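# Place the blue foam block or cardboard box in tote

## Task

Check the floor of this room for a blue foam block. If one is there, move it into the tote near the door; if not, move the cardboard box into that tote. The object must sit entirely inside the tote with nothing projecting past its rim, and it must stay there without the robot holding it. The robot must not tip over or finish leaning, or the task fails.

## Robot and tools

Robot: a Hello Robot Stretch 3 with one arm. It has a two-wheeled base (0.33 m long, 0.34 m wide) that can only drive straight or spin in place; it cannot move sideways. The pivot for spinning is midway between the wheels, 0.05 m behind the front edge. A mast carries a lift, and the arm telescopes out toward the robot's right side. To move the gripper forward or back, drive the base. With the arm pulled in and the wrist folded, a spin sweeps a 0.28 m radius; an unfolded, level wrist reaches beyond that. Loose objects may occasionally get nudged by something else.

Frames: the base frame has its origin on the floor between the drive wheels, x forward, y to the left, z up. hand_pose is reported in it, at the point where closed fingertips meet. The odometry frame is the base frame as it was when the scene began. Heading is positive to the left, from -3.142 to 3.142.

Cameras: head_camera and nav_camera ride on the head and are aimed with head_pan_rad and head_tilt_rad; wrist_camera is on the gripper. Each successful execute_actions result ends with one picture per camera, in a fixed order, taken when the call finishes.

Tool execute_actions takes "actions", a list run in order (an empty list just reports the state). Each action is {"robot": ..., "steps": n, "until": ...}: n is 1 to 450 control steps at 30 per second; {"steps": n} alone just waits. "robot" holds one command, a list of up to 8 commands run one after another (items may be {"pause_s": s}, at most 15 s), or {"stop": true} to brake everything and clear the queue. A command may contain:
- "base": exactly one of {"translate_m": d} (relative straight drive in metres from where the base is when that command begins, forward positive, |d| at most 1) or {"rotate_rad": d} (relative spin in radians, counter-clockwise/left positive, |d| at most 3.2).
- "joints": absolute targets by name; unnamed joints keep their current targets. Ranges: lift_m 0 to 1.1 (arm height); arm_m 0 to 0.52 (extension); wrist_yaw_rad -1.345 to 4.42 (0 along the arm, positive swings toward the front, 3.0 folds over the base); wrist_pitch_rad -1.57 to 0.451 (negative tips fingers down); wrist_roll_rad -2.911 to 2.911; gripper_m -0.089 to 0.179 (larger is wider; the real fingertip gap is smaller, by 0.007 nearly shut and 0.025 fully open); head_pan_rad -3.953 to 1.73 (0 forward, positive left, -1.57 looks along the arm); head_tilt_rad -1.53 to 0.419 (negative down).
- "contact_limits": {"arm_m": effort %} from 1 to 100, setting how hard the arm may push before a contact_stop; smaller is gentler.
Motions keep going across later actions and while you think; a new command overrides at once and discards any older queue. Any out-of-range number rejects the whole call.

"until" ends an action early: {"robot": {"status": "ended"}} waits for all motion and the queue to finish. You can also compare fields, e.g. {"robot": {"lift_m": [">", 0.3], "base_status": ["!=", "moving"]}}, using =, !=, <, <=, >, >=; "any" in place of "robot" fires when the first motion ends. Do not wait for an exact reading with "=", since "done" allows some tolerance.

Speed: the base goes fast (0.30 m/s, 1.9 rad/s) only when stowed: lift_m under 0.30, arm_m under 0.03, wrist_yaw_rad over 2.54; otherwise 0.10 m/s and 0.63 rad/s.

Gripping: command gripper_m smaller than the object's width to grasp; open at least 0.02 above where contact began to let go. Neither the reading nor "done" proves a grasp; check the images. Squeezing too hard triggers a force reduction and may let things slip.

Wrist safety: fold or unfold the wrist (yaw toward 3.0) only with lift_m between 0.32 and 0.95, wrist_pitch_rad -0.4 and roll near 0; once folded, the lift may go down to 0.25. With wrist_yaw_rad below -0.4 keep pitch at -0.5 or lower.

Result lines: base_status and joint_status show moving, done, off_target, contact_stop, time_out, stopped, not_commanded or torque_fault. The bracket after base_status gives distance covered versus goal. A joint that hit contact_stop goes slack until commanded again. joint_goals, measured_speeds, motor_effort (with peak in brackets), lidar_m (12 sectors of 30 degrees, first straight ahead, counter-clockwise, 0.17 m above the floor), wrist_depth_mm and head_depth_mm (7x7 grids), base_odometry, turned_by_wheels/turned_by_imu, and base_tilt (degrees, forward and right positive) follow. "robot.on_its_own" appears when the robot changed a goal itself, a joint is slack or its servo is off, or the base leans. Lines starting "refused:" or "dropped:" explain rejected goals or an abandoned queue; "replaced:" is informational.

Tool zoom_image: {"camera": one of head_camera, nav_camera, wrist_camera, "region": [x0, y0, x1, y1]} in pixels of that camera's last image, top-left origin, at most 504 by 504.

Tool finished_scene: {"scene": number of the current scene}. Final and irreversible; call it only after every motion has ended and the object rests in the tote on its own.

Avoid: pushing with the arm against rigid things while the gripper is above about 0.45 m, pushing again after a contact_stop, driving while holding or pressing on something fixed, and snagging furniture (backing up is riskiest). If tilted, reverse the last move in small steps, pull the gripper free, and lower lift_m to about 0.2. Avoid drops, slams, hard hits and long wrist strain, which can cut the servo for 10 s.

Each tool is called by a JSON object that holds its "op" and its "data", one argument or row to a line.

## Session

{"op": "execute_actions", "data": {
  "actions": []
}}

Scene clock: 0.00 s.
robot.base_odometry: x=+0.000 y=+0.000 heading=+0.000 (m, m, rad; robot's odometry frame)
robot.turned_by_wheels: +0.000 (rad since the last result)
robot.turned_by_imu: +0.000 (rad since the last result)
robot.base_tilt: forward=+1.1 right=+0.5 (deg)
robot.lidar_m: 0.90 0.90 1.08 1.29 1.54 0.94 0.84 0.84 1.00 1.86 2.18 1.02
robot.head_depth_mm: 924 922 918 923 926 926 928 / 905 902 904 903 906 908 906 / 886 881 887 887 889 889 890 / 866 865 865 869 867 871 870 / 848 848 848 850 852 855 853 / 831 831 834 834 834 837 835 / 814 816 816 818 820 820 822
robot.base_status: not_commanded
robot.joint_positions: lift_m=+0.307 arm_m=+0.002 wrist_yaw_rad=+2.973 wrist_pitch_rad=-0.331 wrist_roll_rad=+0.011 gripper_m=+0.037 head_pan_rad=-0.002 head_tilt_rad=+0.003
robot.joint_goals: lift_m=+0.307 arm_m=+0.002 wrist_yaw_rad=+2.973 wrist_pitch_rad=-0.331 wrist_roll_rad=+0.011 gripper_m=+0.037 head_pan_rad=-0.002 head_tilt_rad=+0.003
robot.joint_status: lift_m=not_commanded arm_m=not_commanded wrist_yaw_rad=not_commanded wrist_pitch_rad=not_commanded wrist_roll_rad=not_commanded gripper_m=not_commanded head_pan_rad=not_commanded head_tilt_rad=not_commanded
robot.measured_speeds: translate_m=+0.000 rotate_rad=+0.000 lift_m=+0.000 arm_m=+0.000 wrist_yaw_rad=+0.000 wrist_pitch_rad=+0.000 wrist_roll_rad=+0.000 head_pan_rad=+0.000 head_tilt_rad=+0.000
robot: refusals=0 queue=idle queue_left=0
robot.motor_effort: left_wheel=+0 right_wheel=+1 lift_m=+23 arm_m=+0 wrist_yaw_rad=+0 wrist_pitch_rad=+6 wrist_roll_rad=+0 gripper_m=+0 head_pan_rad=+0 head_tilt_rad=+2 (%)
robot.hand_pose: x=+0.0180 y=+0.0841 z=+0.3398 quat_wxyz=(+0.175, +0.708, +0.057, +0.681) (m; robot's base frame)
robot.wrist_depth_mm: - - - - - 963 769 / - - - - - - 776 / - - - - - - 807 / 837 825 816 827 808 812 769 / 654 656 - 657 683 658 658 / 546 551 - 549 527 550 547 / 470 480 - - 466 468 473
pictures: head_camera (sideways: a quarter turn clockwise sets it upright), nav_camera (sideways: a quarter turn counterclockwise sets it upright), wrist_camera
Images, in order (width x height): head_camera 896x504, nav_camera 672x504, wrist_camera 644x364.

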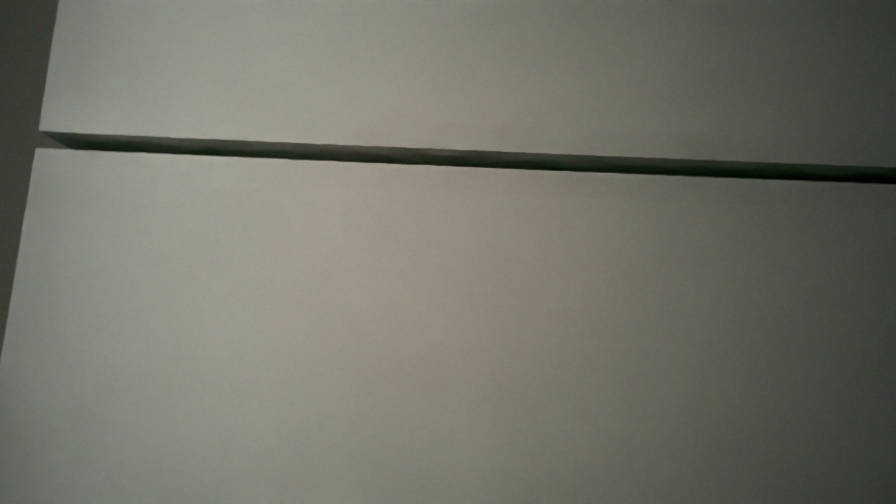

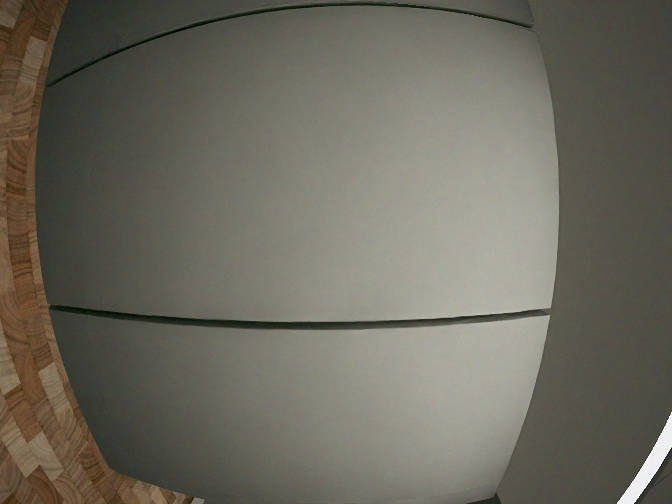

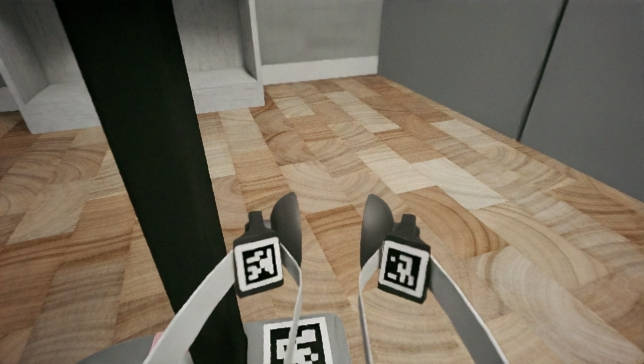

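{"op": "execute_actions", "data": {
  "actions": [
    {"robot":{"joints":{"head_pan_rad":-1.57,"head_tilt_rad":-0.6}},"steps":200,"until":{"robot":{"status":"ended"}}}
  ]
}}

Scene clock: 1.70 s.
robot.base_odometry: x=+0.000 y=+0.000 heading=+0.000 (m, m, rad; robot's odometry frame)
robot.turned_by_wheels: +0.000 (rad since the last result)
robot.turned_by_imu: +0.000 (rad since the last result)
robot.base_tilt: forward=+1.1 right=+0.5 (deg)
robot.lidar_m: 0.90 0.91 1.08 1.29 1.54 0.94 0.84 0.84 1.00 1.85 2.18 1.02
robot.head_depth_mm: 1634 1683 1733 1766 1724 1458 1232 / 1901 2063 2251 2161 1795 1457 1222 / 1878 2092 2328 2306 1789 1447 1226 / 1841 2048 2272 2310 1771 1448 1225 / 1811 1998 2240 2304 1782 1447 1225 / 1791 1959 2199 2304 1776 1432 1221 / 1766 1963 2177 2290 1764 1441 1218
robot.base_status: not_commanded
robot.joint_positions: lift_m=+0.307 arm_m=+0.002 wrist_yaw_rad=+2.973 wrist_pitch_rad=-0.331 wrist_roll_rad=+0.011 gripper_m=+0.037 head_pan_rad=-1.563 head_tilt_rad=-0.592
robot.joint_goals: lift_m=+0.307 arm_m=+0.002 wrist_yaw_rad=+2.973 wrist_pitch_rad=-0.331 wrist_roll_rad=+0.011 gripper_m=+0.037 head_pan_rad=-1.570 head_tilt_rad=-0.600
robot.joint_status: lift_m=not_commanded arm_m=not_commanded wrist_yaw_rad=not_commanded wrist_pitch_rad=not_commanded wrist_roll_rad=not_commanded gripper_m=not_commanded head_pan_rad=done head_tilt_rad=done
robot.measured_speeds: translate_m=+0.000 rotate_rad=+0.000 lift_m=+0.000 arm_m=+0.000 wrist_yaw_rad=+0.000 wrist_pitch_rad=+0.000 wrist_roll_rad=+0.000 head_pan_rad=+0.000 head_tilt_rad=+0.000
robot: refusals=0 queue=done queue_left=0
robot.motor_effort: left_wheel=+0(0) right_wheel=+0(0) lift_m=+24(23) arm_m=+0(1) wrist_yaw_rad=+0(0) wrist_pitch_rad=+7(6) wrist_roll_rad=+0(0) gripper_m=+0(0) head_pan_rad=-4(45) head_tilt_rad=-2(24) (%)
robot.hand_pose: x=+0.0180 y=+0.0841 z=+0.3398 quat_wxyz=(+0.175, +0.708, +0.057, +0.681) (m; robot's base frame)
robot.wrist_depth_mm: - - - - - - 754 / - - - - - - 783 / - - - - - - 799 / 813 805 804 822 818 832 771 / 660 647 - 656 688 650 653 / 551 546 - 554 529 549 548 / 475 485 - - 472 467 467
pictures: head_camera (sideways: a quarter turn clockwise sets it upright), nav_camera (sideways: a quarter turn counterclockwise sets it upright), wrist_camera
Images, in order (width x height): head_camera 896x504, nav_camera 672x504, wrist_camera 644x364.

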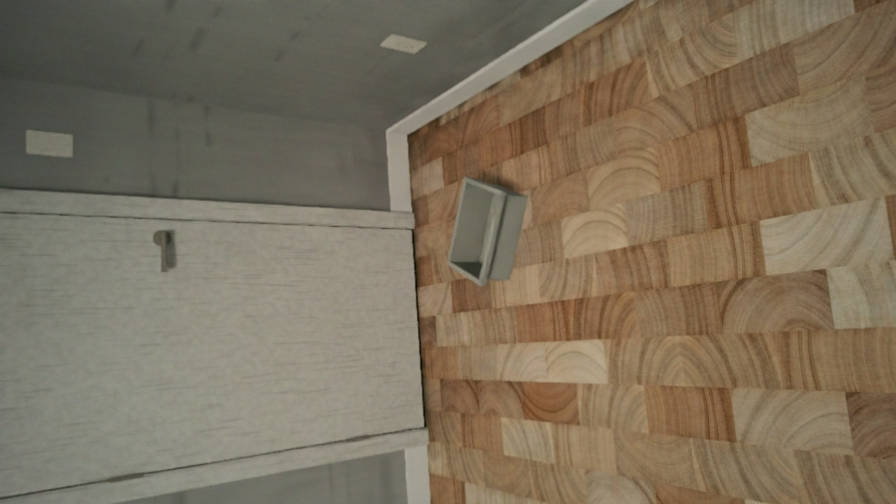

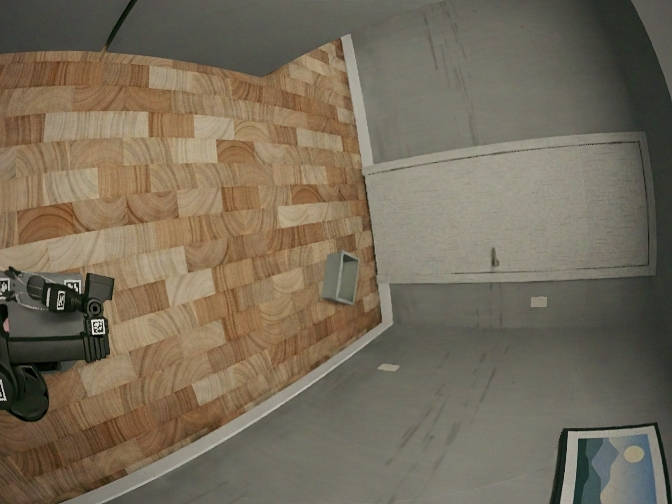

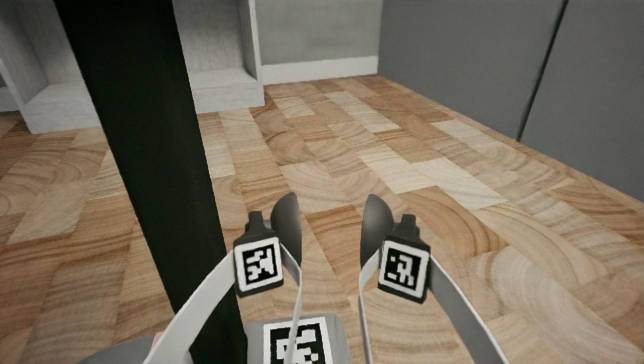

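{"op": "execute_actions", "data": {
  "actions": [
    {"robot":{"joints":{"head_pan_rad":-3.3,"head_tilt_rad":-0.7}},"steps":200,"until":{"robot":{"status":"ended"}}}
  ]
}}

{"op": "execute_actions", "data": {
  "actions": [
    {"robot":{"joints":{"head_pan_rad":1.6,"head_tilt_rad":-0.6}},"steps":200,"until":{"robot":{"status":"ended"}}}
  ]
}}

Scene clock: 3.53 s.
robot.base_odometry: x=+0.000 y=+0.000 heading=+0.000 (m, m, rad; robot's odometry frame)
robot.turned_by_wheels: +0.000 (rad since the last result)
robot.turned_by_imu: +0.000 (rad since the last result)
robot.base_tilt: forward=+1.0 right=+0.5 (deg)
robot.lidar_m: 0.90 0.90 1.08 1.29 1.54 0.94 0.84 0.84 1.00 1.86 2.18 1.01
robot.head_depth_mm: 802 910 1059 1271 1520 1356 1173 / 775 880 1020 1209 1474 1362 1174 / 750 847 971 1143 1393 1363 1172 / 727 817 931 1096 1316 1362 1167 / 704 788 899 1046 1240 1359 1171 / 686 764 865 1000 1179 1319 1168 / 665 741 834 956 1125 1294 1168
robot.base_status: not_commanded
robot.joint_positions: lift_m=+0.307 arm_m=+0.002 wrist_yaw_rad=+2.973 wrist_pitch_rad=-0.331 wrist_roll_rad=+0.011 gripper_m=+0.037 head_pan_rad=-3.293 head_tilt_rad=-0.691
robot.joint_goals: lift_m=+0.307 arm_m=+0.002 wrist_yaw_rad=+2.973 wrist_pitch_rad=-0.331 wrist_roll_rad=+0.011 gripper_m=+0.037 head_pan_rad=-3.300 head_tilt_rad=-0.700
robot.joint_status: lift_m=not_commanded arm_m=not_commanded wrist_yaw_rad=not_commanded wrist_pitch_rad=not_commanded wrist_roll_rad=not_commanded gripper_m=not_commanded head_pan_rad=done head_tilt_rad=done
robot.measured_speeds: translate_m=+0.000 rotate_rad=+0.000 lift_m=+0.000 arm_m=+0.000 wrist_yaw_rad=+0.000 wrist_pitch_rad=+0.000 wrist_roll_rad=+0.000 head_pan_rad=+0.000 head_tilt_rad=+0.000
robot: refusals=0 queue=done queue_left=0
robot.motor_effort: left_wheel=+0(0) right_wheel=+0(0) lift_m=+24(24) arm_m=+0(0) wrist_yaw_rad=-1(0) wrist_pitch_rad=+6(7) wrist_roll_rad=+0(1) gripper_m=+0(1) head_pan_rad=-4(43) head_tilt_rad=-2(10) (%)
robot.hand_pose: x=+0.0180 y=+0.0841 z=+0.3398 quat_wxyz=(+0.175, +0.708, +0.057, +0.681) (m; robot's base frame)
robot.wrist_depth_mm: - - - - - 970 760 / - - - - - - 785 / - - - - - - 802 / 818 793 817 806 812 833 780 / 655 662 - 658 687 661 653 / 553 556 - 543 534 548 544 / 472 484 - - 467 466 466
pictures: head_camera (sideways: a quarter turn clockwise sets it upright), nav_camera (sideways: a quarter turn counterclockwise sets it upright), wrist_camera
Images, in order (width x height): head_camera 896x504, nav_camera 672x504, wrist_camera 644x364.

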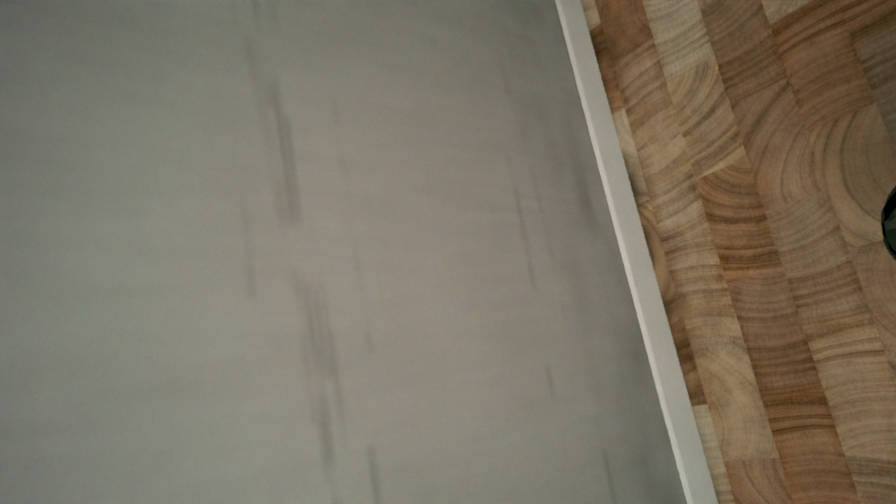

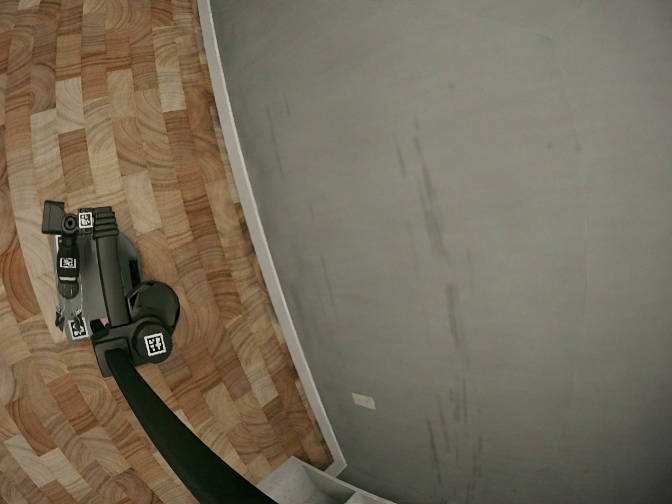

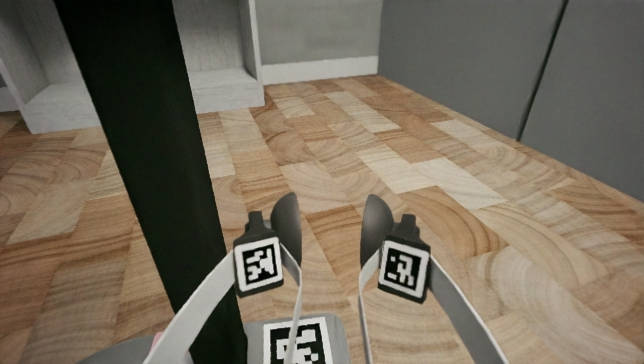

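Scene clock: 6.43 s.
robot.base_odometry: x=+0.000 y=+0.000 heading=+0.000 (m, m, rad; robot's odometry frame)
robot.turned_by_wheels: +0.000 (rad since the last result)
robot.turned_by_imu: +0.000 (rad since the last result)
robot.base_tilt: forward=+1.0 right=+0.3 (deg)
robot.lidar_m: 0.90 0.90 1.08 1.29 1.54 0.94 0.84 0.84 1.00 1.86 2.18 1.02
robot.head_depth_mm: 1381 1541 1729 1912 1758 1443 1219 / 1356 1521 1704 1962 1757 1448 1219 / 1343 1493 1676 1918 1761 1439 1217 / 1334 1404 1601 1825 1709 1426 1217 / 1310 1403 1575 1793 1686 1437 1211 / 1297 1382 1545 1752 1672 1434 1220 / 1279 1365 1528 1601 1681 - -
robot.base_status: not_commanded
robot.joint_positions: lift_m=+0.307 arm_m=+0.002 wrist_yaw_rad=+2.973 wrist_pitch_rad=-0.331 wrist_roll_rad=+0.011 gripper_m=+0.037 head_pan_rad=+1.593 head_tilt_rad=-0.606
robot.joint_goals: lift_m=+0.307 arm_m=+0.002 wrist_yaw_rad=+2.973 wrist_pitch_rad=-0.331 wrist_roll_rad=+0.011 gripper_m=+0.037 head_pan_rad=+1.600 head_tilt_rad=-0.600
robot.joint_status: lift_m=not_commanded arm_m=not_commanded wrist_yaw_rad=not_commanded wrist_pitch_rad=not_commanded wrist_roll_rad=not_commanded gripper_m=not_commanded head_pan_rad=done head_tilt_rad=done
robot.measured_speeds: translate_m=+0.000 rotate_rad=+0.000 lift_m=+0.000 arm_m=+0.000 wrist_yaw_rad=+0.000 wrist_pitch_rad=+0.000 wrist_roll_rad=+0.000 head_pan_rad=+0.000 head_tilt_rad=+0.000
robot: refusals=0 queue=done queue_left=0
robot.motor_effort: left_wheel=+0(0) right_wheel=+1(0) lift_m=+24(24) arm_m=+0(0) wrist_yaw_rad=+0(0) wrist_pitch_rad=+7(6) wrist_roll_rad=+0(0) gripper_m=+1(0) head_pan_rad=+4(45) head_tilt_rad=+3(12) (%)
robot.hand_pose: x=+0.0180 y=+0.0841 z=+0.3398 quat_wxyz=(+0.175, +0.708, +0.057, +0.681) (m; robot's base frame)
robot.wrist_depth_mm: - - - - - 984 767 / - - - - - - 789 / - - - - - - 812 / 835 807 820 834 818 825 788 / 662 658 - 660 685 647 645 / 548 549 - 545 524 550 550 / 472 482 - - 468 473 469
pictures: head_camera (sideways: a quarter turn clockwise sets it upright), nav_camera (sideways: a quarter turn counterclockwise sets it upright), wrist_camera
Images, in order (width x height): head_camera 896x504, nav_camera 672x504, wrist_camera 644x364.

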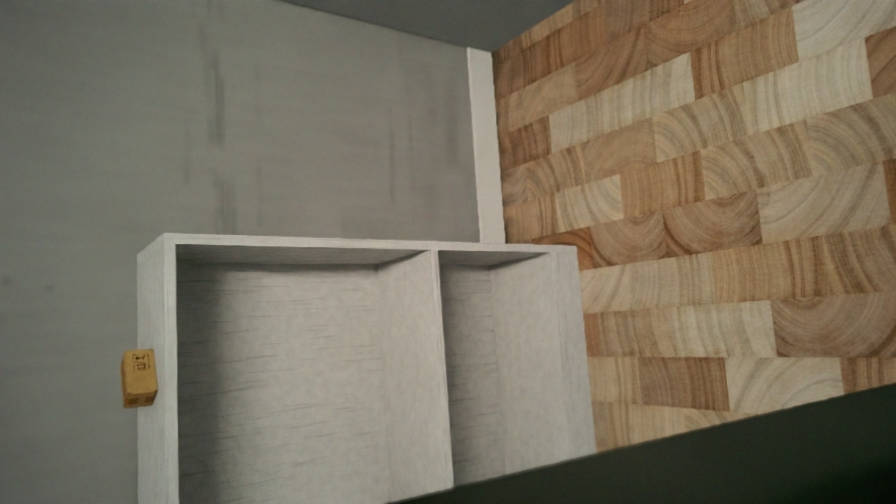

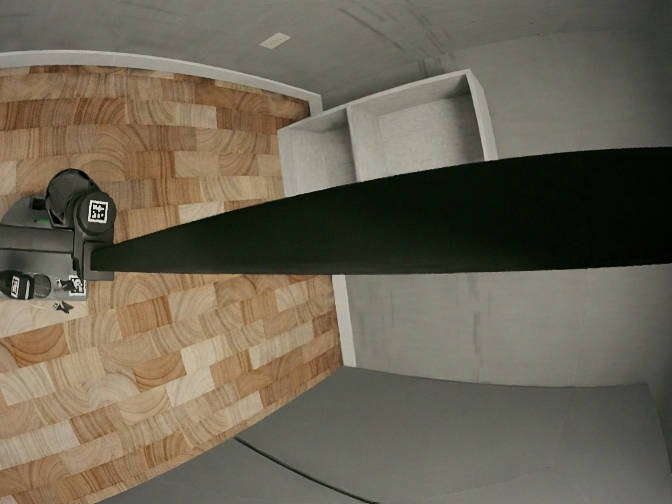

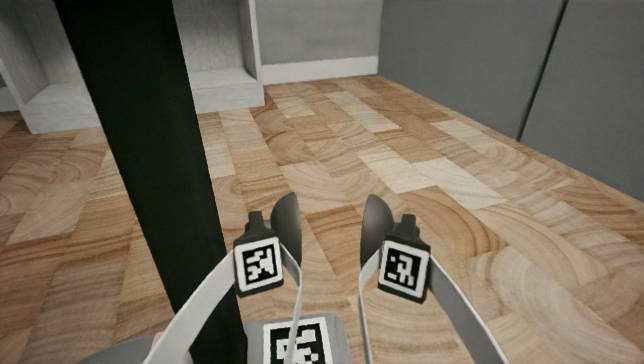

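{"op": "execute_actions", "data": {
  "actions": [
    {"robot":{"joints":{"head_pan_rad":-0.9,"head_tilt_rad":-0.7}},"steps":200,"until":{"robot":{"status":"ended"}}}
  ]
}}

Scene clock: 8.60 s.
robot.base_odometry: x=+0.000 y=+0.000 heading=+0.000 (m, m, rad; robot's odometry frame)
robot.turned_by_wheels: +0.000 (rad since the last result)
robot.turned_by_imu: +0.000 (rad since the last result)
robot.base_tilt: forward=+1.1 right=+0.5 (deg)
robot.lidar_m: 0.90 0.90 1.08 1.29 1.53 0.94 0.84 0.84 1.00 1.86 2.17 1.02
robot.head_depth_mm: 1839 2019 2244 2026 1632 1365 1181 / 1935 2126 2355 2034 1630 1364 1174 / 2035 2252 2471 2015 1633 1365 1176 / 2138 2397 2555 2017 1626 1361 1169 / 2194 2441 1645 1833 1619 1354 1170 / 1136 1235 1363 1523 1574 1357 1169 / 1012 1089 1186 1296 1443 1352 1165
robot.base_status: not_commanded
robot.joint_positions: lift_m=+0.307 arm_m=+0.002 wrist_yaw_rad=+2.973 wrist_pitch_rad=-0.331 wrist_roll_rad=+0.011 gripper_m=+0.037 head_pan_rad=-0.893 head_tilt_rad=-0.691
robot.joint_goals: lift_m=+0.307 arm_m=+0.002 wrist_yaw_rad=+2.973 wrist_pitch_rad=-0.331 wrist_roll_rad=+0.011 gripper_m=+0.037 head_pan_rad=-0.900 head_tilt_rad=-0.700
robot.joint_status: lift_m=not_commanded arm_m=not_commanded wrist_yaw_rad=not_commanded wrist_pitch_rad=not_commanded wrist_roll_rad=not_commanded gripper_m=not_commanded head_pan_rad=done head_tilt_rad=done
robot.measured_speeds: translate_m=+0.000 rotate_rad=+0.000 lift_m=+0.000 arm_m=+0.000 wrist_yaw_rad=+0.000 wrist_pitch_rad=+0.000 wrist_roll_rad=+0.000 head_pan_rad=+0.000 head_tilt_rad=+0.000
robot: refusals=0 queue=done queue_left=0
robot.motor_effort: left_wheel=+0(0) right_wheel=+0(0) lift_m=+24(23) arm_m=+0(0) wrist_yaw_rad=-1(1) wrist_pitch_rad=+7(7) wrist_roll_rad=+0(1) gripper_m=+0(0) head_pan_rad=-4(43) head_tilt_rad=-3(11) (%)
robot.hand_pose: x=+0.0180 y=+0.0841 z=+0.3398 quat_wxyz=(+0.175, +0.708, +0.057, +0.681) (m; robot's base frame)
robot.wrist_depth_mm: - - - - - 958 754 / - - - - - - 769 / - - - - - - 795 / 812 813 816 820 830 813 770 / 653 660 - 655 674 664 658 / 549 556 - 548 532 543 548 / 469 487 - - 470 471 468
pictures: head_camera (sideways: a quarter turn clockwise sets it upright), nav_camera (sideways: a quarter turn counterclockwise sets it upright), wrist_camera
Images, in order (width x height): head_camera 896x504, nav_camera 672x504, wrist_camera 644x364.

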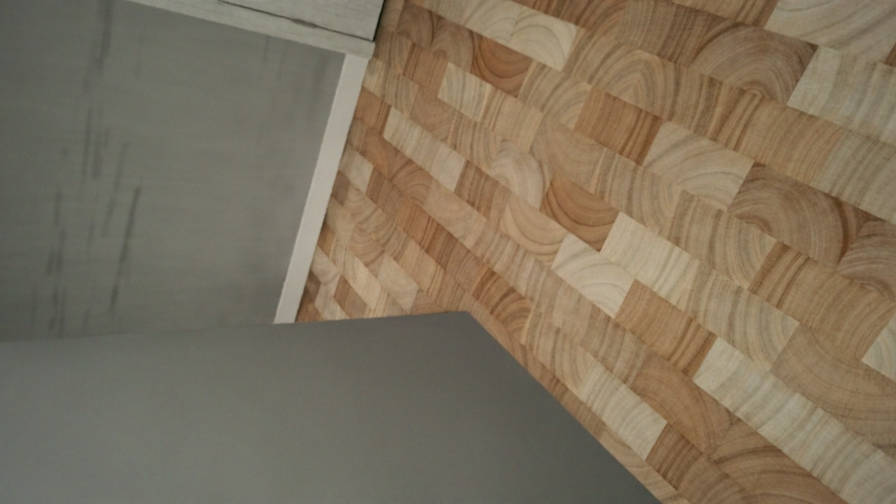

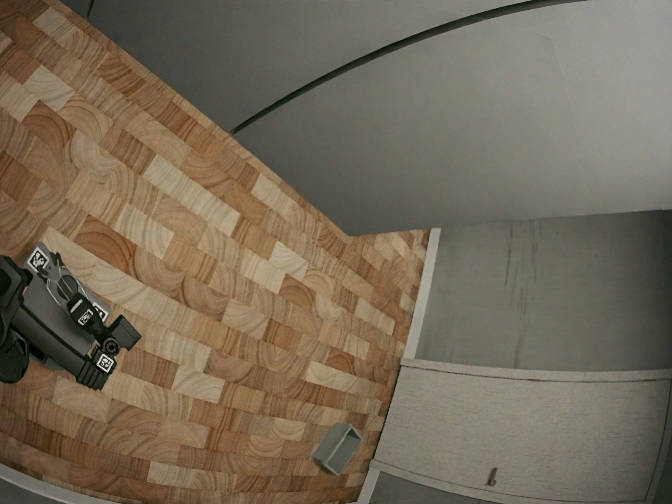

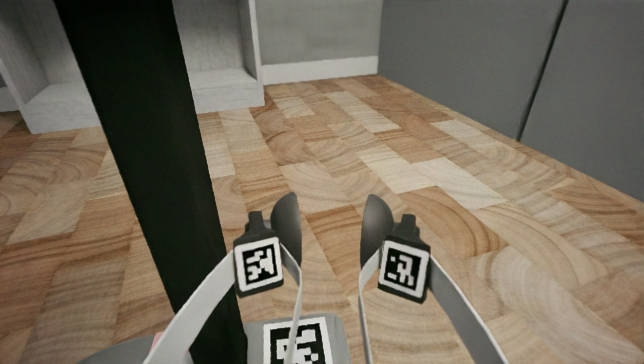

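{"op": "execute_actions", "data": {
  "actions": [
    {"robot":{"joints":{"lift_m":0.28,"head_pan_rad":1.5,"head_tilt_rad":-0.7}},"steps":100,"until":{"robot":{"status":"ended"}}},
    {"robot":[{"base":{"rotate_rad":-1.45}},{"base":{"translate_m":1.0}},{"base":{"translate_m":0.3}}],"steps":450,"until":{"robot":{"status":"ended"}}}
  ]
}}

Scene clock: 21.27 s.
robot.base_odometry: x=+0.157 y=-1.291 heading=-1.450 (m, m, rad; robot's odometry frame)
robot.turned_by_wheels: -1.450 (rad since the last result)
robot.turned_by_imu: -1.467 (rad since the last result)
robot.base_tilt: forward=+1.2 right=+0.6 (deg)
robot.lidar_m: 0.87 0.89 1.17 1.02 1.03 1.33 2.60 1.13 0.77 0.72 0.74 0.92
robot.head_depth_mm: 1875 1934 1977 1905 1636 1373 1175 / 2461 2555 2466 2014 1623 1365 1174 / 3415 3440 2670 2021 1623 1364 1173 / 3482 3710 2650 2021 1622 1360 1172 / 3383 3628 2666 1946 1576 1359 1171 / 937 962 1073 1235 1474 1352 1192 / 820 917 1040 1214 1437 1399 -
robot.base_status: done (translate_m +0.3000 of +0.3000)
robot.joint_positions: lift_m=+0.280 arm_m=+0.002 wrist_yaw_rad=+2.973 wrist_pitch_rad=-0.332 wrist_roll_rad=+0.011 gripper_m=+0.037 head_pan_rad=+1.493 head_tilt_rad=-0.692
robot.joint_goals: lift_m=+0.280 arm_m=+0.002 wrist_yaw_rad=+2.973 wrist_pitch_rad=-0.332 wrist_roll_rad=+0.011 gripper_m=+0.037 head_pan_rad=+1.500 head_tilt_rad=-0.700
robot.joint_status: lift_m=done arm_m=not_commanded wrist_yaw_rad=not_commanded wrist_pitch_rad=not_commanded wrist_roll_rad=not_commanded gripper_m=not_commanded head_pan_rad=done head_tilt_rad=done
robot.measured_speeds: translate_m=+0.000 rotate_rad=+0.000 lift_m=+0.000 arm_m=+0.000 wrist_yaw_rad=+0.000 wrist_pitch_rad=+0.000 wrist_roll_rad=+0.000 head_pan_rad=+0.000 head_tilt_rad=+0.000
robot: refusals=0 queue=done queue_left=0
robot.motor_effort: left_wheel=+2(10) right_wheel=-2(9) lift_m=+22(21) arm_m=+0(0) wrist_yaw_rad=+0(0) wrist_pitch_rad=+7(7) wrist_roll_rad=+0(0) gripper_m=+0(0) head_pan_rad=+4(44) head_tilt_rad=-3(3) (%)
robot.hand_pose: x=+0.0180 y=+0.0840 z=+0.3126 quat_wxyz=(+0.176, +0.708, +0.057, +0.681) (m; robot's base frame)
robot.wrist_depth_mm: 812 - - - - - 828 / 881 - - - - - 835 / 915 - - - - - 826 / 788 758 772 790 760 759 749 / 615 615 - 615 639 609 610 / 514 516 - 516 497 512 515 / 454 - - - 443 437 442
pictures: head_camera (sideways: a quarter turn clockwise sets it upright), nav_camera (sideways: a quarter turn counterclockwise sets it upright), wrist_camera
Images, in order (width x height): head_camera 896x504, nav_camera 672x504, wrist_camera 644x364.

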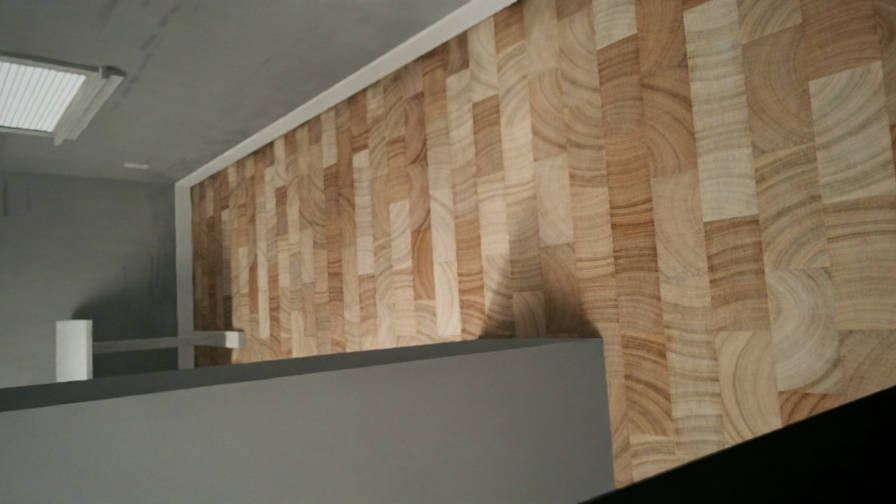

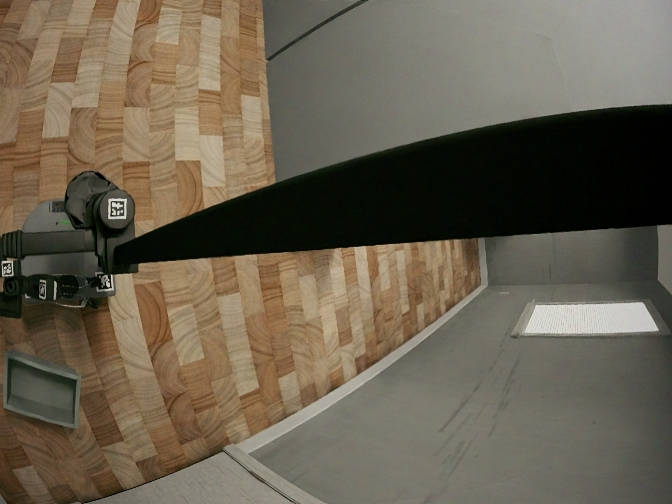

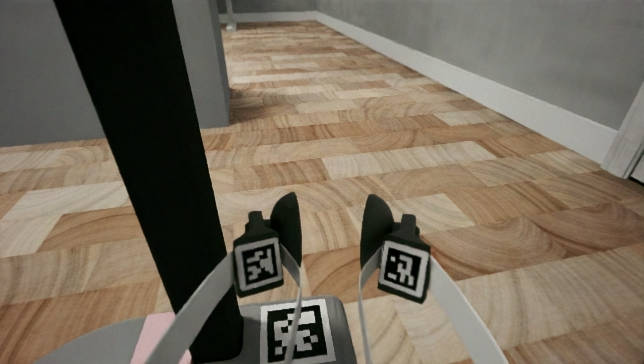

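{"op": "execute_actions", "data": {
  "actions": [
    {"robot":[{"base":{"translate_m":0.35},"joints":{"head_pan_rad":0.6,"head_tilt_rad":-0.6}},{"base":{"rotate_rad":1.65}},{"base":{"translate_m":1.0}},{"base":{"translate_m":0.6}}],"steps":450,"until":{"robot":{"status":"ended"}}}
  ]
}}

Scene clock: 36.37 s.
robot.base_odometry: x=+1.767 y=-1.320 heading=+0.200 (m, m, rad; robot's odometry frame)
robot.turned_by_wheels: +1.650 (rad since the last result)
robot.turned_by_imu: +1.674 (rad since the last result)
robot.base_tilt: forward=+1.1 right=+0.5 (deg)
robot.lidar_m: 2.03 2.57 3.10 0.45 0.45 0.61 1.99 0.76 0.55 0.53 0.55 0.75
robot.head_depth_mm: 2148 2243 2529 2292 1783 1447 1227 / 2282 2356 2741 2300 1770 1452 1221 / 2449 2434 2881 2290 1767 1439 1219 / 2622 2686 2858 2279 1763 1436 1220 / 2845 3078 3231 2280 1741 1431 1215 / 3085 3468 3142 2258 1744 1429 1213 / 3256 3507 3156 2262 1758 1432 1213
robot.base_status: done (translate_m +0.6000 of +0.6000)
robot.joint_positions: lift_m=+0.280 arm_m=+0.002 wrist_yaw_rad=+2.973 wrist_pitch_rad=-0.332 wrist_roll_rad=+0.011 gripper_m=+0.037 head_pan_rad=+0.607 head_tilt_rad=-0.605
robot.joint_goals: lift_m=+0.280 arm_m=+0.002 wrist_yaw_rad=+2.973 wrist_pitch_rad=-0.332 wrist_roll_rad=+0.011 gripper_m=+0.037 head_pan_rad=+0.600 head_tilt_rad=-0.600
robot.joint_status: lift_m=done arm_m=not_commanded wrist_yaw_rad=not_commanded wrist_pitch_rad=not_commanded wrist_roll_rad=not_commanded gripper_m=not_commanded head_pan_rad=done head_tilt_rad=done
robot.measured_speeds: translate_m=+0.000 rotate_rad=+0.000 lift_m=+0.000 arm_m=+0.000 wrist_yaw_rad=+0.000 wrist_pitch_rad=+0.000 wrist_roll_rad=+0.000 head_pan_rad=+0.000 head_tilt_rad=+0.000
robot: refusals=0 queue=done queue_left=0
robot.motor_effort: left_wheel=-3(8) right_wheel=+3(13) lift_m=+21(21) arm_m=+0(0) wrist_yaw_rad=+0(0) wrist_pitch_rad=+7(7) wrist_roll_rad=+0(0) gripper_m=+0(1) head_pan_rad=-4(42) head_tilt_rad=+2(11) (%)
robot.hand_pose: x=+0.0180 y=+0.0839 z=+0.3126 quat_wxyz=(+0.176, +0.708, +0.057, +0.681) (m; robot's base frame)
robot.wrist_depth_mm: 387 - - - - - - / 418 - - - - - - / 450 - 911 - - - - / 490 507 698 758 771 769 755 / 533 552 - 617 638 612 618 / 519 517 - 518 494 513 510 / 457 - - - 439 441 440
pictures: head_camera (sideways: a quarter turn clockwise sets it upright), nav_camera (sideways: a quarter turn counterclockwise sets it upright), wrist_camera
Images, in order (width x height): head_camera 896x504, nav_camera 672x504, wrist_camera 644x364.

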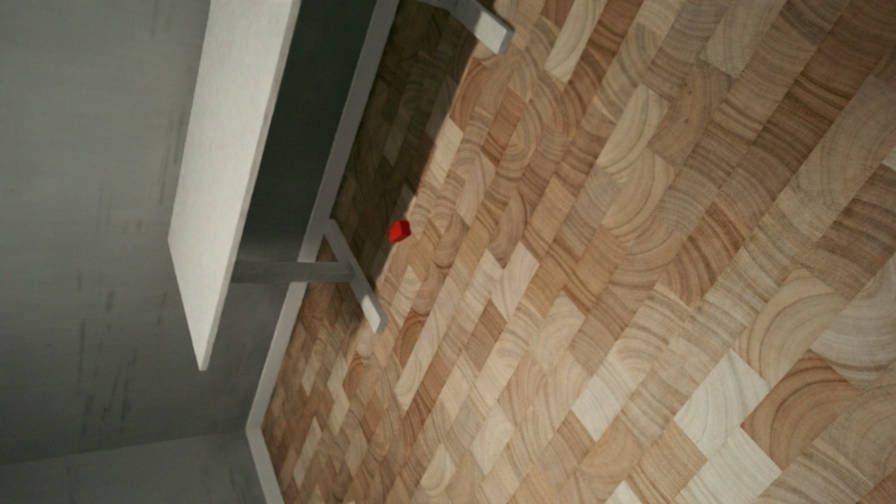

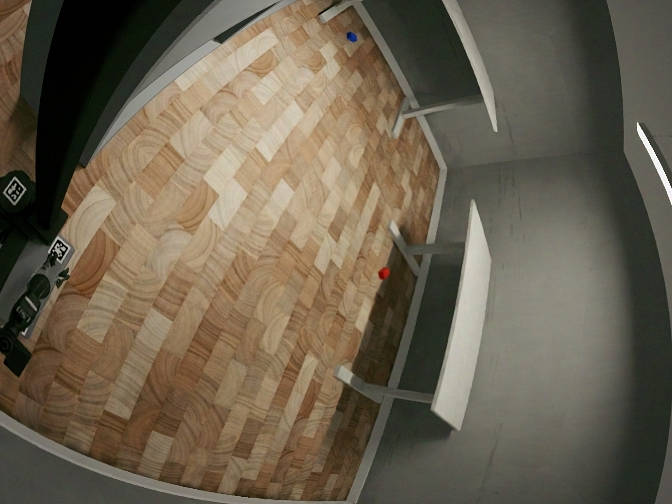

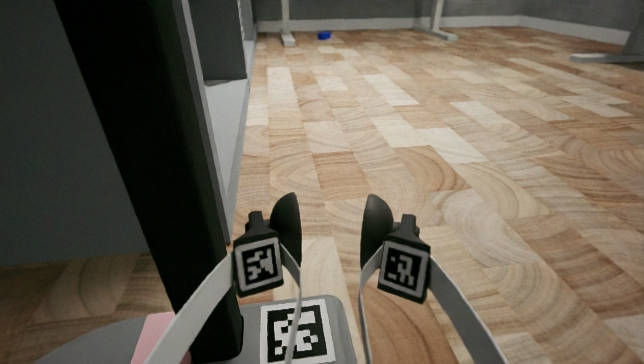

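{"op": "execute_actions", "data": {
  "actions": [
    {"robot":[{"base":{"translate_m":0.55},"joints":{"head_pan_rad":0.0,"head_tilt_rad":-0.6}},{"base":{"rotate_rad":1.57}},{"base":{"translate_m":1.0}},{"base":{"translate_m":0.9}}],"steps":450,"until":{"robot":{"status":"ended"}}}
  ]
}}

Scene clock: 51.90 s.
robot.base_odometry: x=+1.930 y=+0.652 heading=+1.770 (m, m, rad; robot's odometry frame)
robot.turned_by_wheels: +1.570 (rad since the last result)
robot.turned_by_imu: +1.594 (rad since the last result)
robot.base_tilt: forward=+0.2 right=+0.5 (deg)
robot.lidar_m: 1.33 0.96 0.75 1.12 0.83 1.58 2.45 2.05 2.00 1.49 1.89 1.18
robot.head_depth_mm: 1080 1179 863 640 1682 1450 1226 / 1090 1188 865 636 1697 1447 1224 / 1097 1192 861 634 1714 1437 1225 / 1100 1201 853 661 1708 1436 1217 / 1107 1200 850 658 1709 1438 1215 / 1112 1202 846 657 1720 1399 1212 / 1121 1208 843 653 1281 1396 1189
robot.base_status: moving (translate_m +0.9000 of +0.9000)
robot.joint_positions: lift_m=+0.280 arm_m=+0.002 wrist_yaw_rad=+2.973 wrist_pitch_rad=-0.332 wrist_roll_rad=+0.011 gripper_m=+0.037 head_pan_rad=+0.007 head_tilt_rad=-0.605
robot.joint_goals: lift_m=+0.280 arm_m=+0.002 wrist_yaw_rad=+2.973 wrist_pitch_rad=-0.332 wrist_roll_rad=+0.011 gripper_m=+0.037 head_pan_rad=+0.000 head_tilt_rad=-0.600
robot.joint_status: lift_m=done arm_m=not_commanded wrist_yaw_rad=not_commanded wrist_pitch_rad=not_commanded wrist_roll_rad=not_commanded gripper_m=not_commanded head_pan_rad=done head_tilt_rad=done
robot.measured_speeds: translate_m=+0.000 rotate_rad=+0.000 lift_m=+0.000 arm_m=+0.000 wrist_yaw_rad=+0.000 wrist_pitch_rad=+0.000 wrist_roll_rad=+0.000 head_pan_rad=+0.000 head_tilt_rad=+0.000
robot: refusals=0 queue=running queue_left=0
robot.motor_effort: left_wheel=-2(8) right_wheel=+4(13) lift_m=+22(21) arm_m=+0(1) wrist_yaw_rad=+0(0) wrist_pitch_rad=+7(7) wrist_roll_rad=+0(1) gripper_m=-1(0) head_pan_rad=-4(40) head_tilt_rad=+2(3) (%)
robot.hand_pose: x=+0.0180 y=+0.0839 z=+0.3126 quat_wxyz=(+0.176, +0.708, +0.057, +0.681) (m; robot's base frame)
robot.wrist_depth_mm: 680 - - - 771 - - / 700 - - - 807 - - / 703 - 838 846 807 848 916 / 707 720 755 763 780 787 775 / 626 612 - 619 634 610 613 / 515 519 - 513 498 512 511 / 455 - - - 440 441 436
pictures: head_camera (sideways: a quarter turn clockwise sets it upright), nav_camera (sideways: a quarter turn counterclockwise sets it upright), wrist_camera
Images, in order (width x height): head_camera 896x504, nav_camera 672x504, wrist_camera 644x364.

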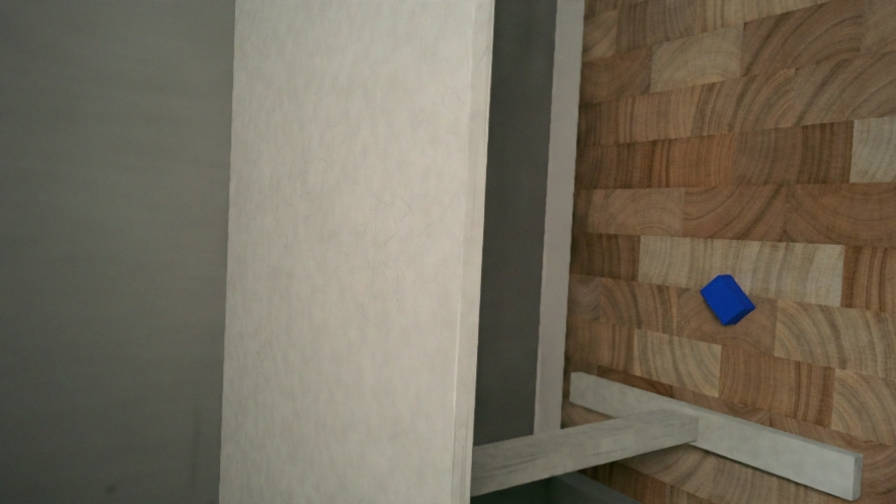

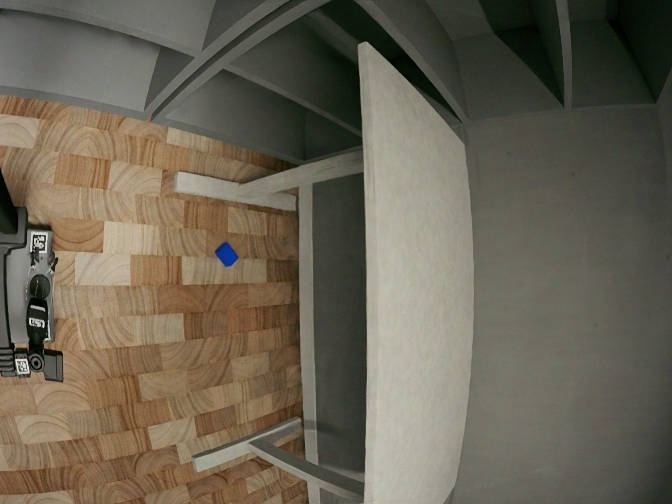

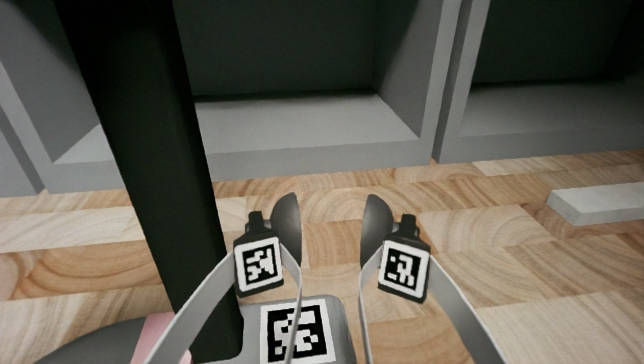

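{"op": "execute_actions", "data": {
  "actions": [
    {"robot":[{"base":{"translate_m":0.12},"joints":{"lift_m":0.4,"wrist_pitch_rad":-0.4,"head_pan_rad":-1.57,"head_tilt_rad":-1.0}},{"base":{"rotate_rad":1.57}},{"joints":{"wrist_yaw_rad":0.0}},{"joints":{"wrist_pitch_rad":-1.45,"arm_m":0.35,"gripper_m":0.15}}],"steps":450,"until":{"robot":{"status":"ended"}}}
  ]
}}

Scene clock: 65.33 s.
robot.base_odometry: x=+1.907 y=+0.769 heading=-2.943 (m, m, rad; robot's odometry frame)
robot.turned_by_wheels: +1.570 (rad since the last result)
robot.turned_by_imu: +1.594 (rad since the last result)
robot.base_tilt: forward=+1.1 right=+0.4 (deg)
robot.lidar_m: 0.88 0.90 0.95 2.56 2.14 1.51 1.51 1.10 1.14 1.21 0.85 0.69
robot.head_depth_mm: 645 531 1588 1523 1340 1203 1093 / 646 531 1598 1524 1347 1229 - / 647 532 1616 1590 1328 1204 - / 649 533 1635 1528 1346 1209 - / 650 533 1641 1528 1351 1214 1094 / 649 534 1632 1466 1337 1211 1099 / 649 535 1059 1504 1347 1208 1096
robot.base_status: done (rotate_rad +1.5699 of +1.5700)
robot.joint_positions: lift_m=+0.400 arm_m=+0.350 wrist_yaw_rad=+0.001 wrist_pitch_rad=-1.444 wrist_roll_rad=+0.012 gripper_m=+0.150 head_pan_rad=-1.563 head_tilt_rad=-0.988
robot.joint_goals: lift_m=+0.400 arm_m=+0.350 wrist_yaw_rad=+0.000 wrist_pitch_rad=-1.450 wrist_roll_rad=+0.012 gripper_m=+0.150 head_pan_rad=-1.570 head_tilt_rad=-1.000
robot.joint_status: lift_m=done arm_m=done wrist_yaw_rad=done wrist_pitch_rad=done wrist_roll_rad=not_commanded gripper_m=done head_pan_rad=done head_tilt_rad=done
robot.measured_speeds: translate_m=+0.000 rotate_rad=+0.000 lift_m=+0.000 arm_m=+0.000 wrist_yaw_rad=+0.000 wrist_pitch_rad=+0.000 wrist_roll_rad=+0.000 head_pan_rad=+0.000 head_tilt_rad=+0.000
robot: refusals=0 queue=done queue_left=0
robot.motor_effort: left_wheel=-2(8) right_wheel=+4(11) lift_m=+27(27) arm_m=+5(5) wrist_yaw_rad=-2(3) wrist_pitch_rad=-3(4) wrist_roll_rad=+0(0) gripper_m=+1(82) head_pan_rad=-3(45) head_tilt_rad=-4(23) (%)
robot.hand_pose: x=-0.0216 y=-0.5029 z=+0.2813 quat_wxyz=(+0.528, +0.465, -0.533, -0.470) (m; robot's base frame)
robot.wrist_depth_mm: 431 426 396 414 417 410 405 / 432 432 428 426 421 420 413 / 445 443 438 431 427 425 422 / 449 451 440 440 431 427 427 / 460 457 453 446 440 436 432 / 466 - 454 455 451 449 438 / 473 473 469 466 456 458 450
pictures: head_camera (sideways: a quarter turn clockwise sets it upright), nav_camera (sideways: a quarter turn counterclockwise sets it upright), wrist_camera
Images, in order (width x height): head_camera 896x504, nav_camera 672x504, wrist_camera 644x364.

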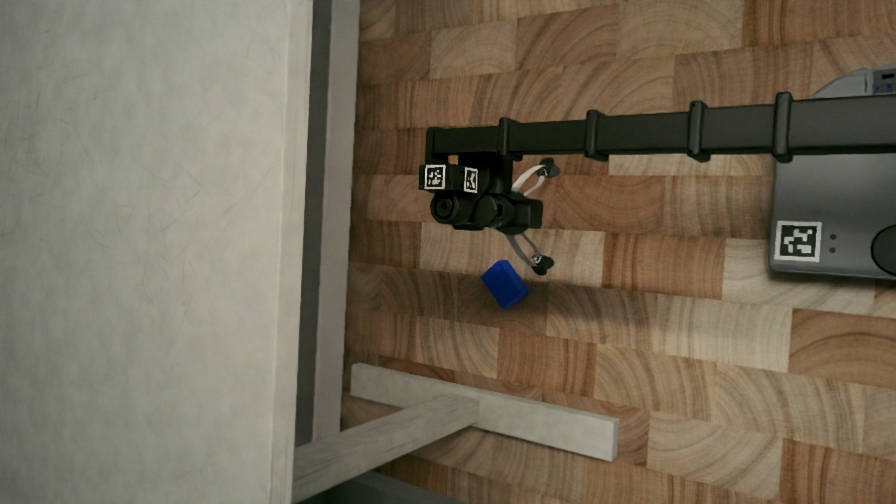

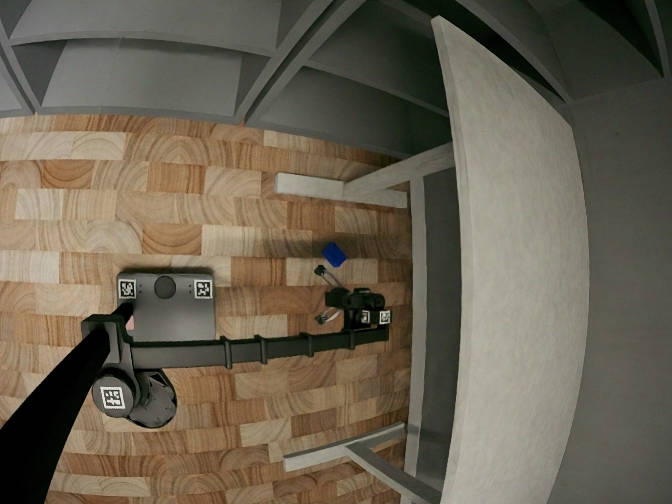

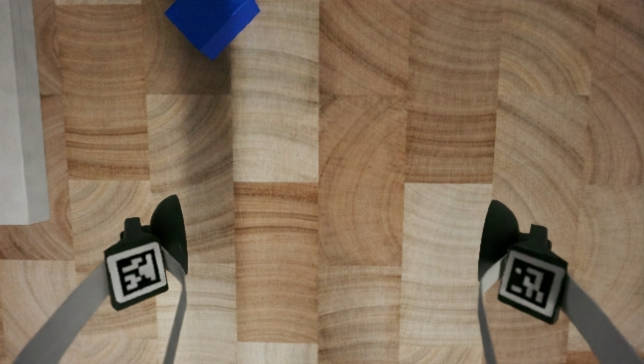

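{"op": "execute_actions", "data": {
  "actions": [
    {"robot":{"base":{"translate_m":0.15},"joints":{"arm_m":0.52,"lift_m":0.3}},"steps":450,"until":{"robot":{"status":"ended"}}}
  ]
}}

Scene clock: 68.60 s.
robot.base_odometry: x=+1.760 y=+0.740 heading=-2.943 (m, m, rad; robot's odometry frame)
robot.turned_by_wheels: +0.000 (rad since the last result)
robot.turned_by_imu: +0.000 (rad since the last result)
robot.base_tilt: forward=+1.1 right=+0.5 (deg)
robot.lidar_m: 0.88 0.87 0.80 2.56 2.25 2.15 1.66 1.22 1.26 1.22 0.79 0.56
robot.head_depth_mm: 644 531 1588 1529 1348 1206 1089 / 646 531 1598 1519 1345 1210 1123 / 647 532 1614 1476 1349 1208 - / 648 532 1631 1535 1348 1207 - / 648 533 1602 1475 1338 1207 1098 / 650 533 1041 1500 1351 1215 1097 / 650 534 1561 1464 1316 1210 1093
robot.base_status: done (translate_m +0.1500 of +0.1500)
robot.joint_positions: lift_m=+0.300 arm_m=+0.520 wrist_yaw_rad=+0.001 wrist_pitch_rad=-1.445 wrist_roll_rad=+0.012 gripper_m=+0.150 head_pan_rad=-1.563 head_tilt_rad=-0.988
robot.joint_goals: lift_m=+0.300 arm_m=+0.520 wrist_yaw_rad=+0.000 wrist_pitch_rad=-1.450 wrist_roll_rad=+0.012 gripper_m=+0.150 head_pan_rad=-1.570 head_tilt_rad=-1.000
robot.joint_status: lift_m=done arm_m=done wrist_yaw_rad=done wrist_pitch_rad=done wrist_roll_rad=not_commanded gripper_m=done head_pan_rad=done head_tilt_rad=done
robot.measured_speeds: translate_m=+0.000 rotate_rad=+0.000 lift_m=+0.000 arm_m=+0.000 wrist_yaw_rad=+0.000 wrist_pitch_rad=+0.000 wrist_roll_rad=+0.000 head_pan_rad=+0.000 head_tilt_rad=+0.000
robot: refusals=0 queue=done queue_left=0
robot.motor_effort: left_wheel=-2(3) right_wheel=+3(8) lift_m=+21(27) arm_m=+5(5) wrist_yaw_rad=-2(2) wrist_pitch_rad=-2(3) wrist_roll_rad=+0(0) gripper_m=-1(0) head_pan_rad=-4(3) head_tilt_rad=-5(5) (%)
robot.hand_pose: x=-0.0216 y=-0.6727 z=+0.1816 quat_wxyz=(+0.528, +0.465, -0.533, -0.470) (m; robot's base frame)
robot.wrist_depth_mm: 300 328 327 323 321 319 316 / 302 335 333 330 326 323 319 / 314 340 336 292 331 326 326 / 315 347 347 296 338 334 332 / 321 350 348 349 342 339 335 / 324 - 354 351 350 347 341 / 334 367 365 359 356 353 346
pictures: head_camera (sideways: a quarter turn clockwise sets it upright), nav_camera (sideways: a quarter turn counterclockwise sets it upright), wrist_camera
Images, in order (width x height): head_camera 896x504, nav_camera 672x504, wrist_camera 644x364.

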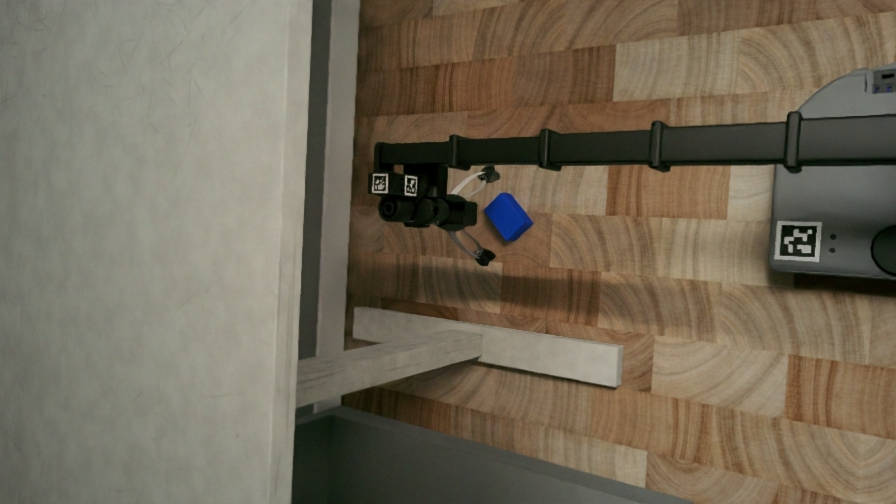

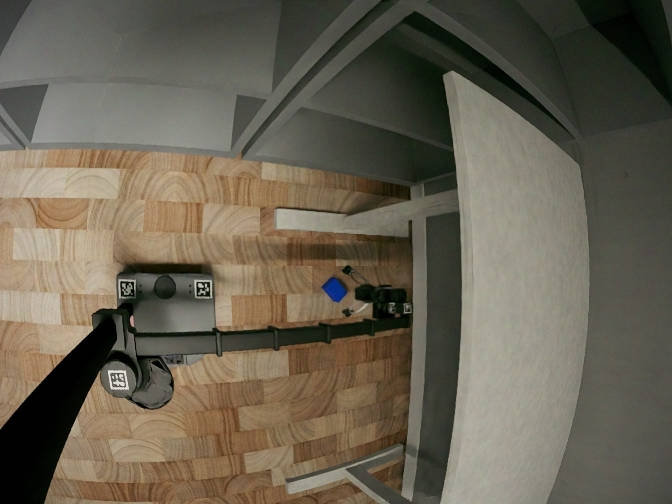

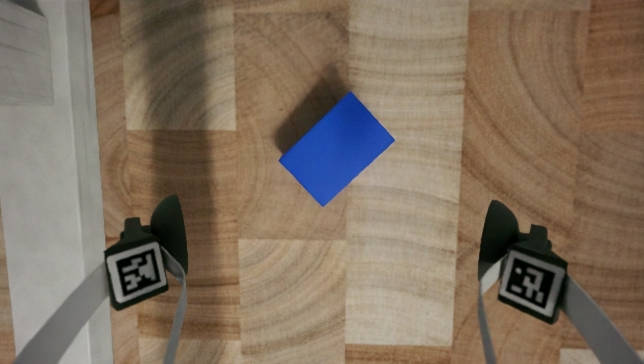

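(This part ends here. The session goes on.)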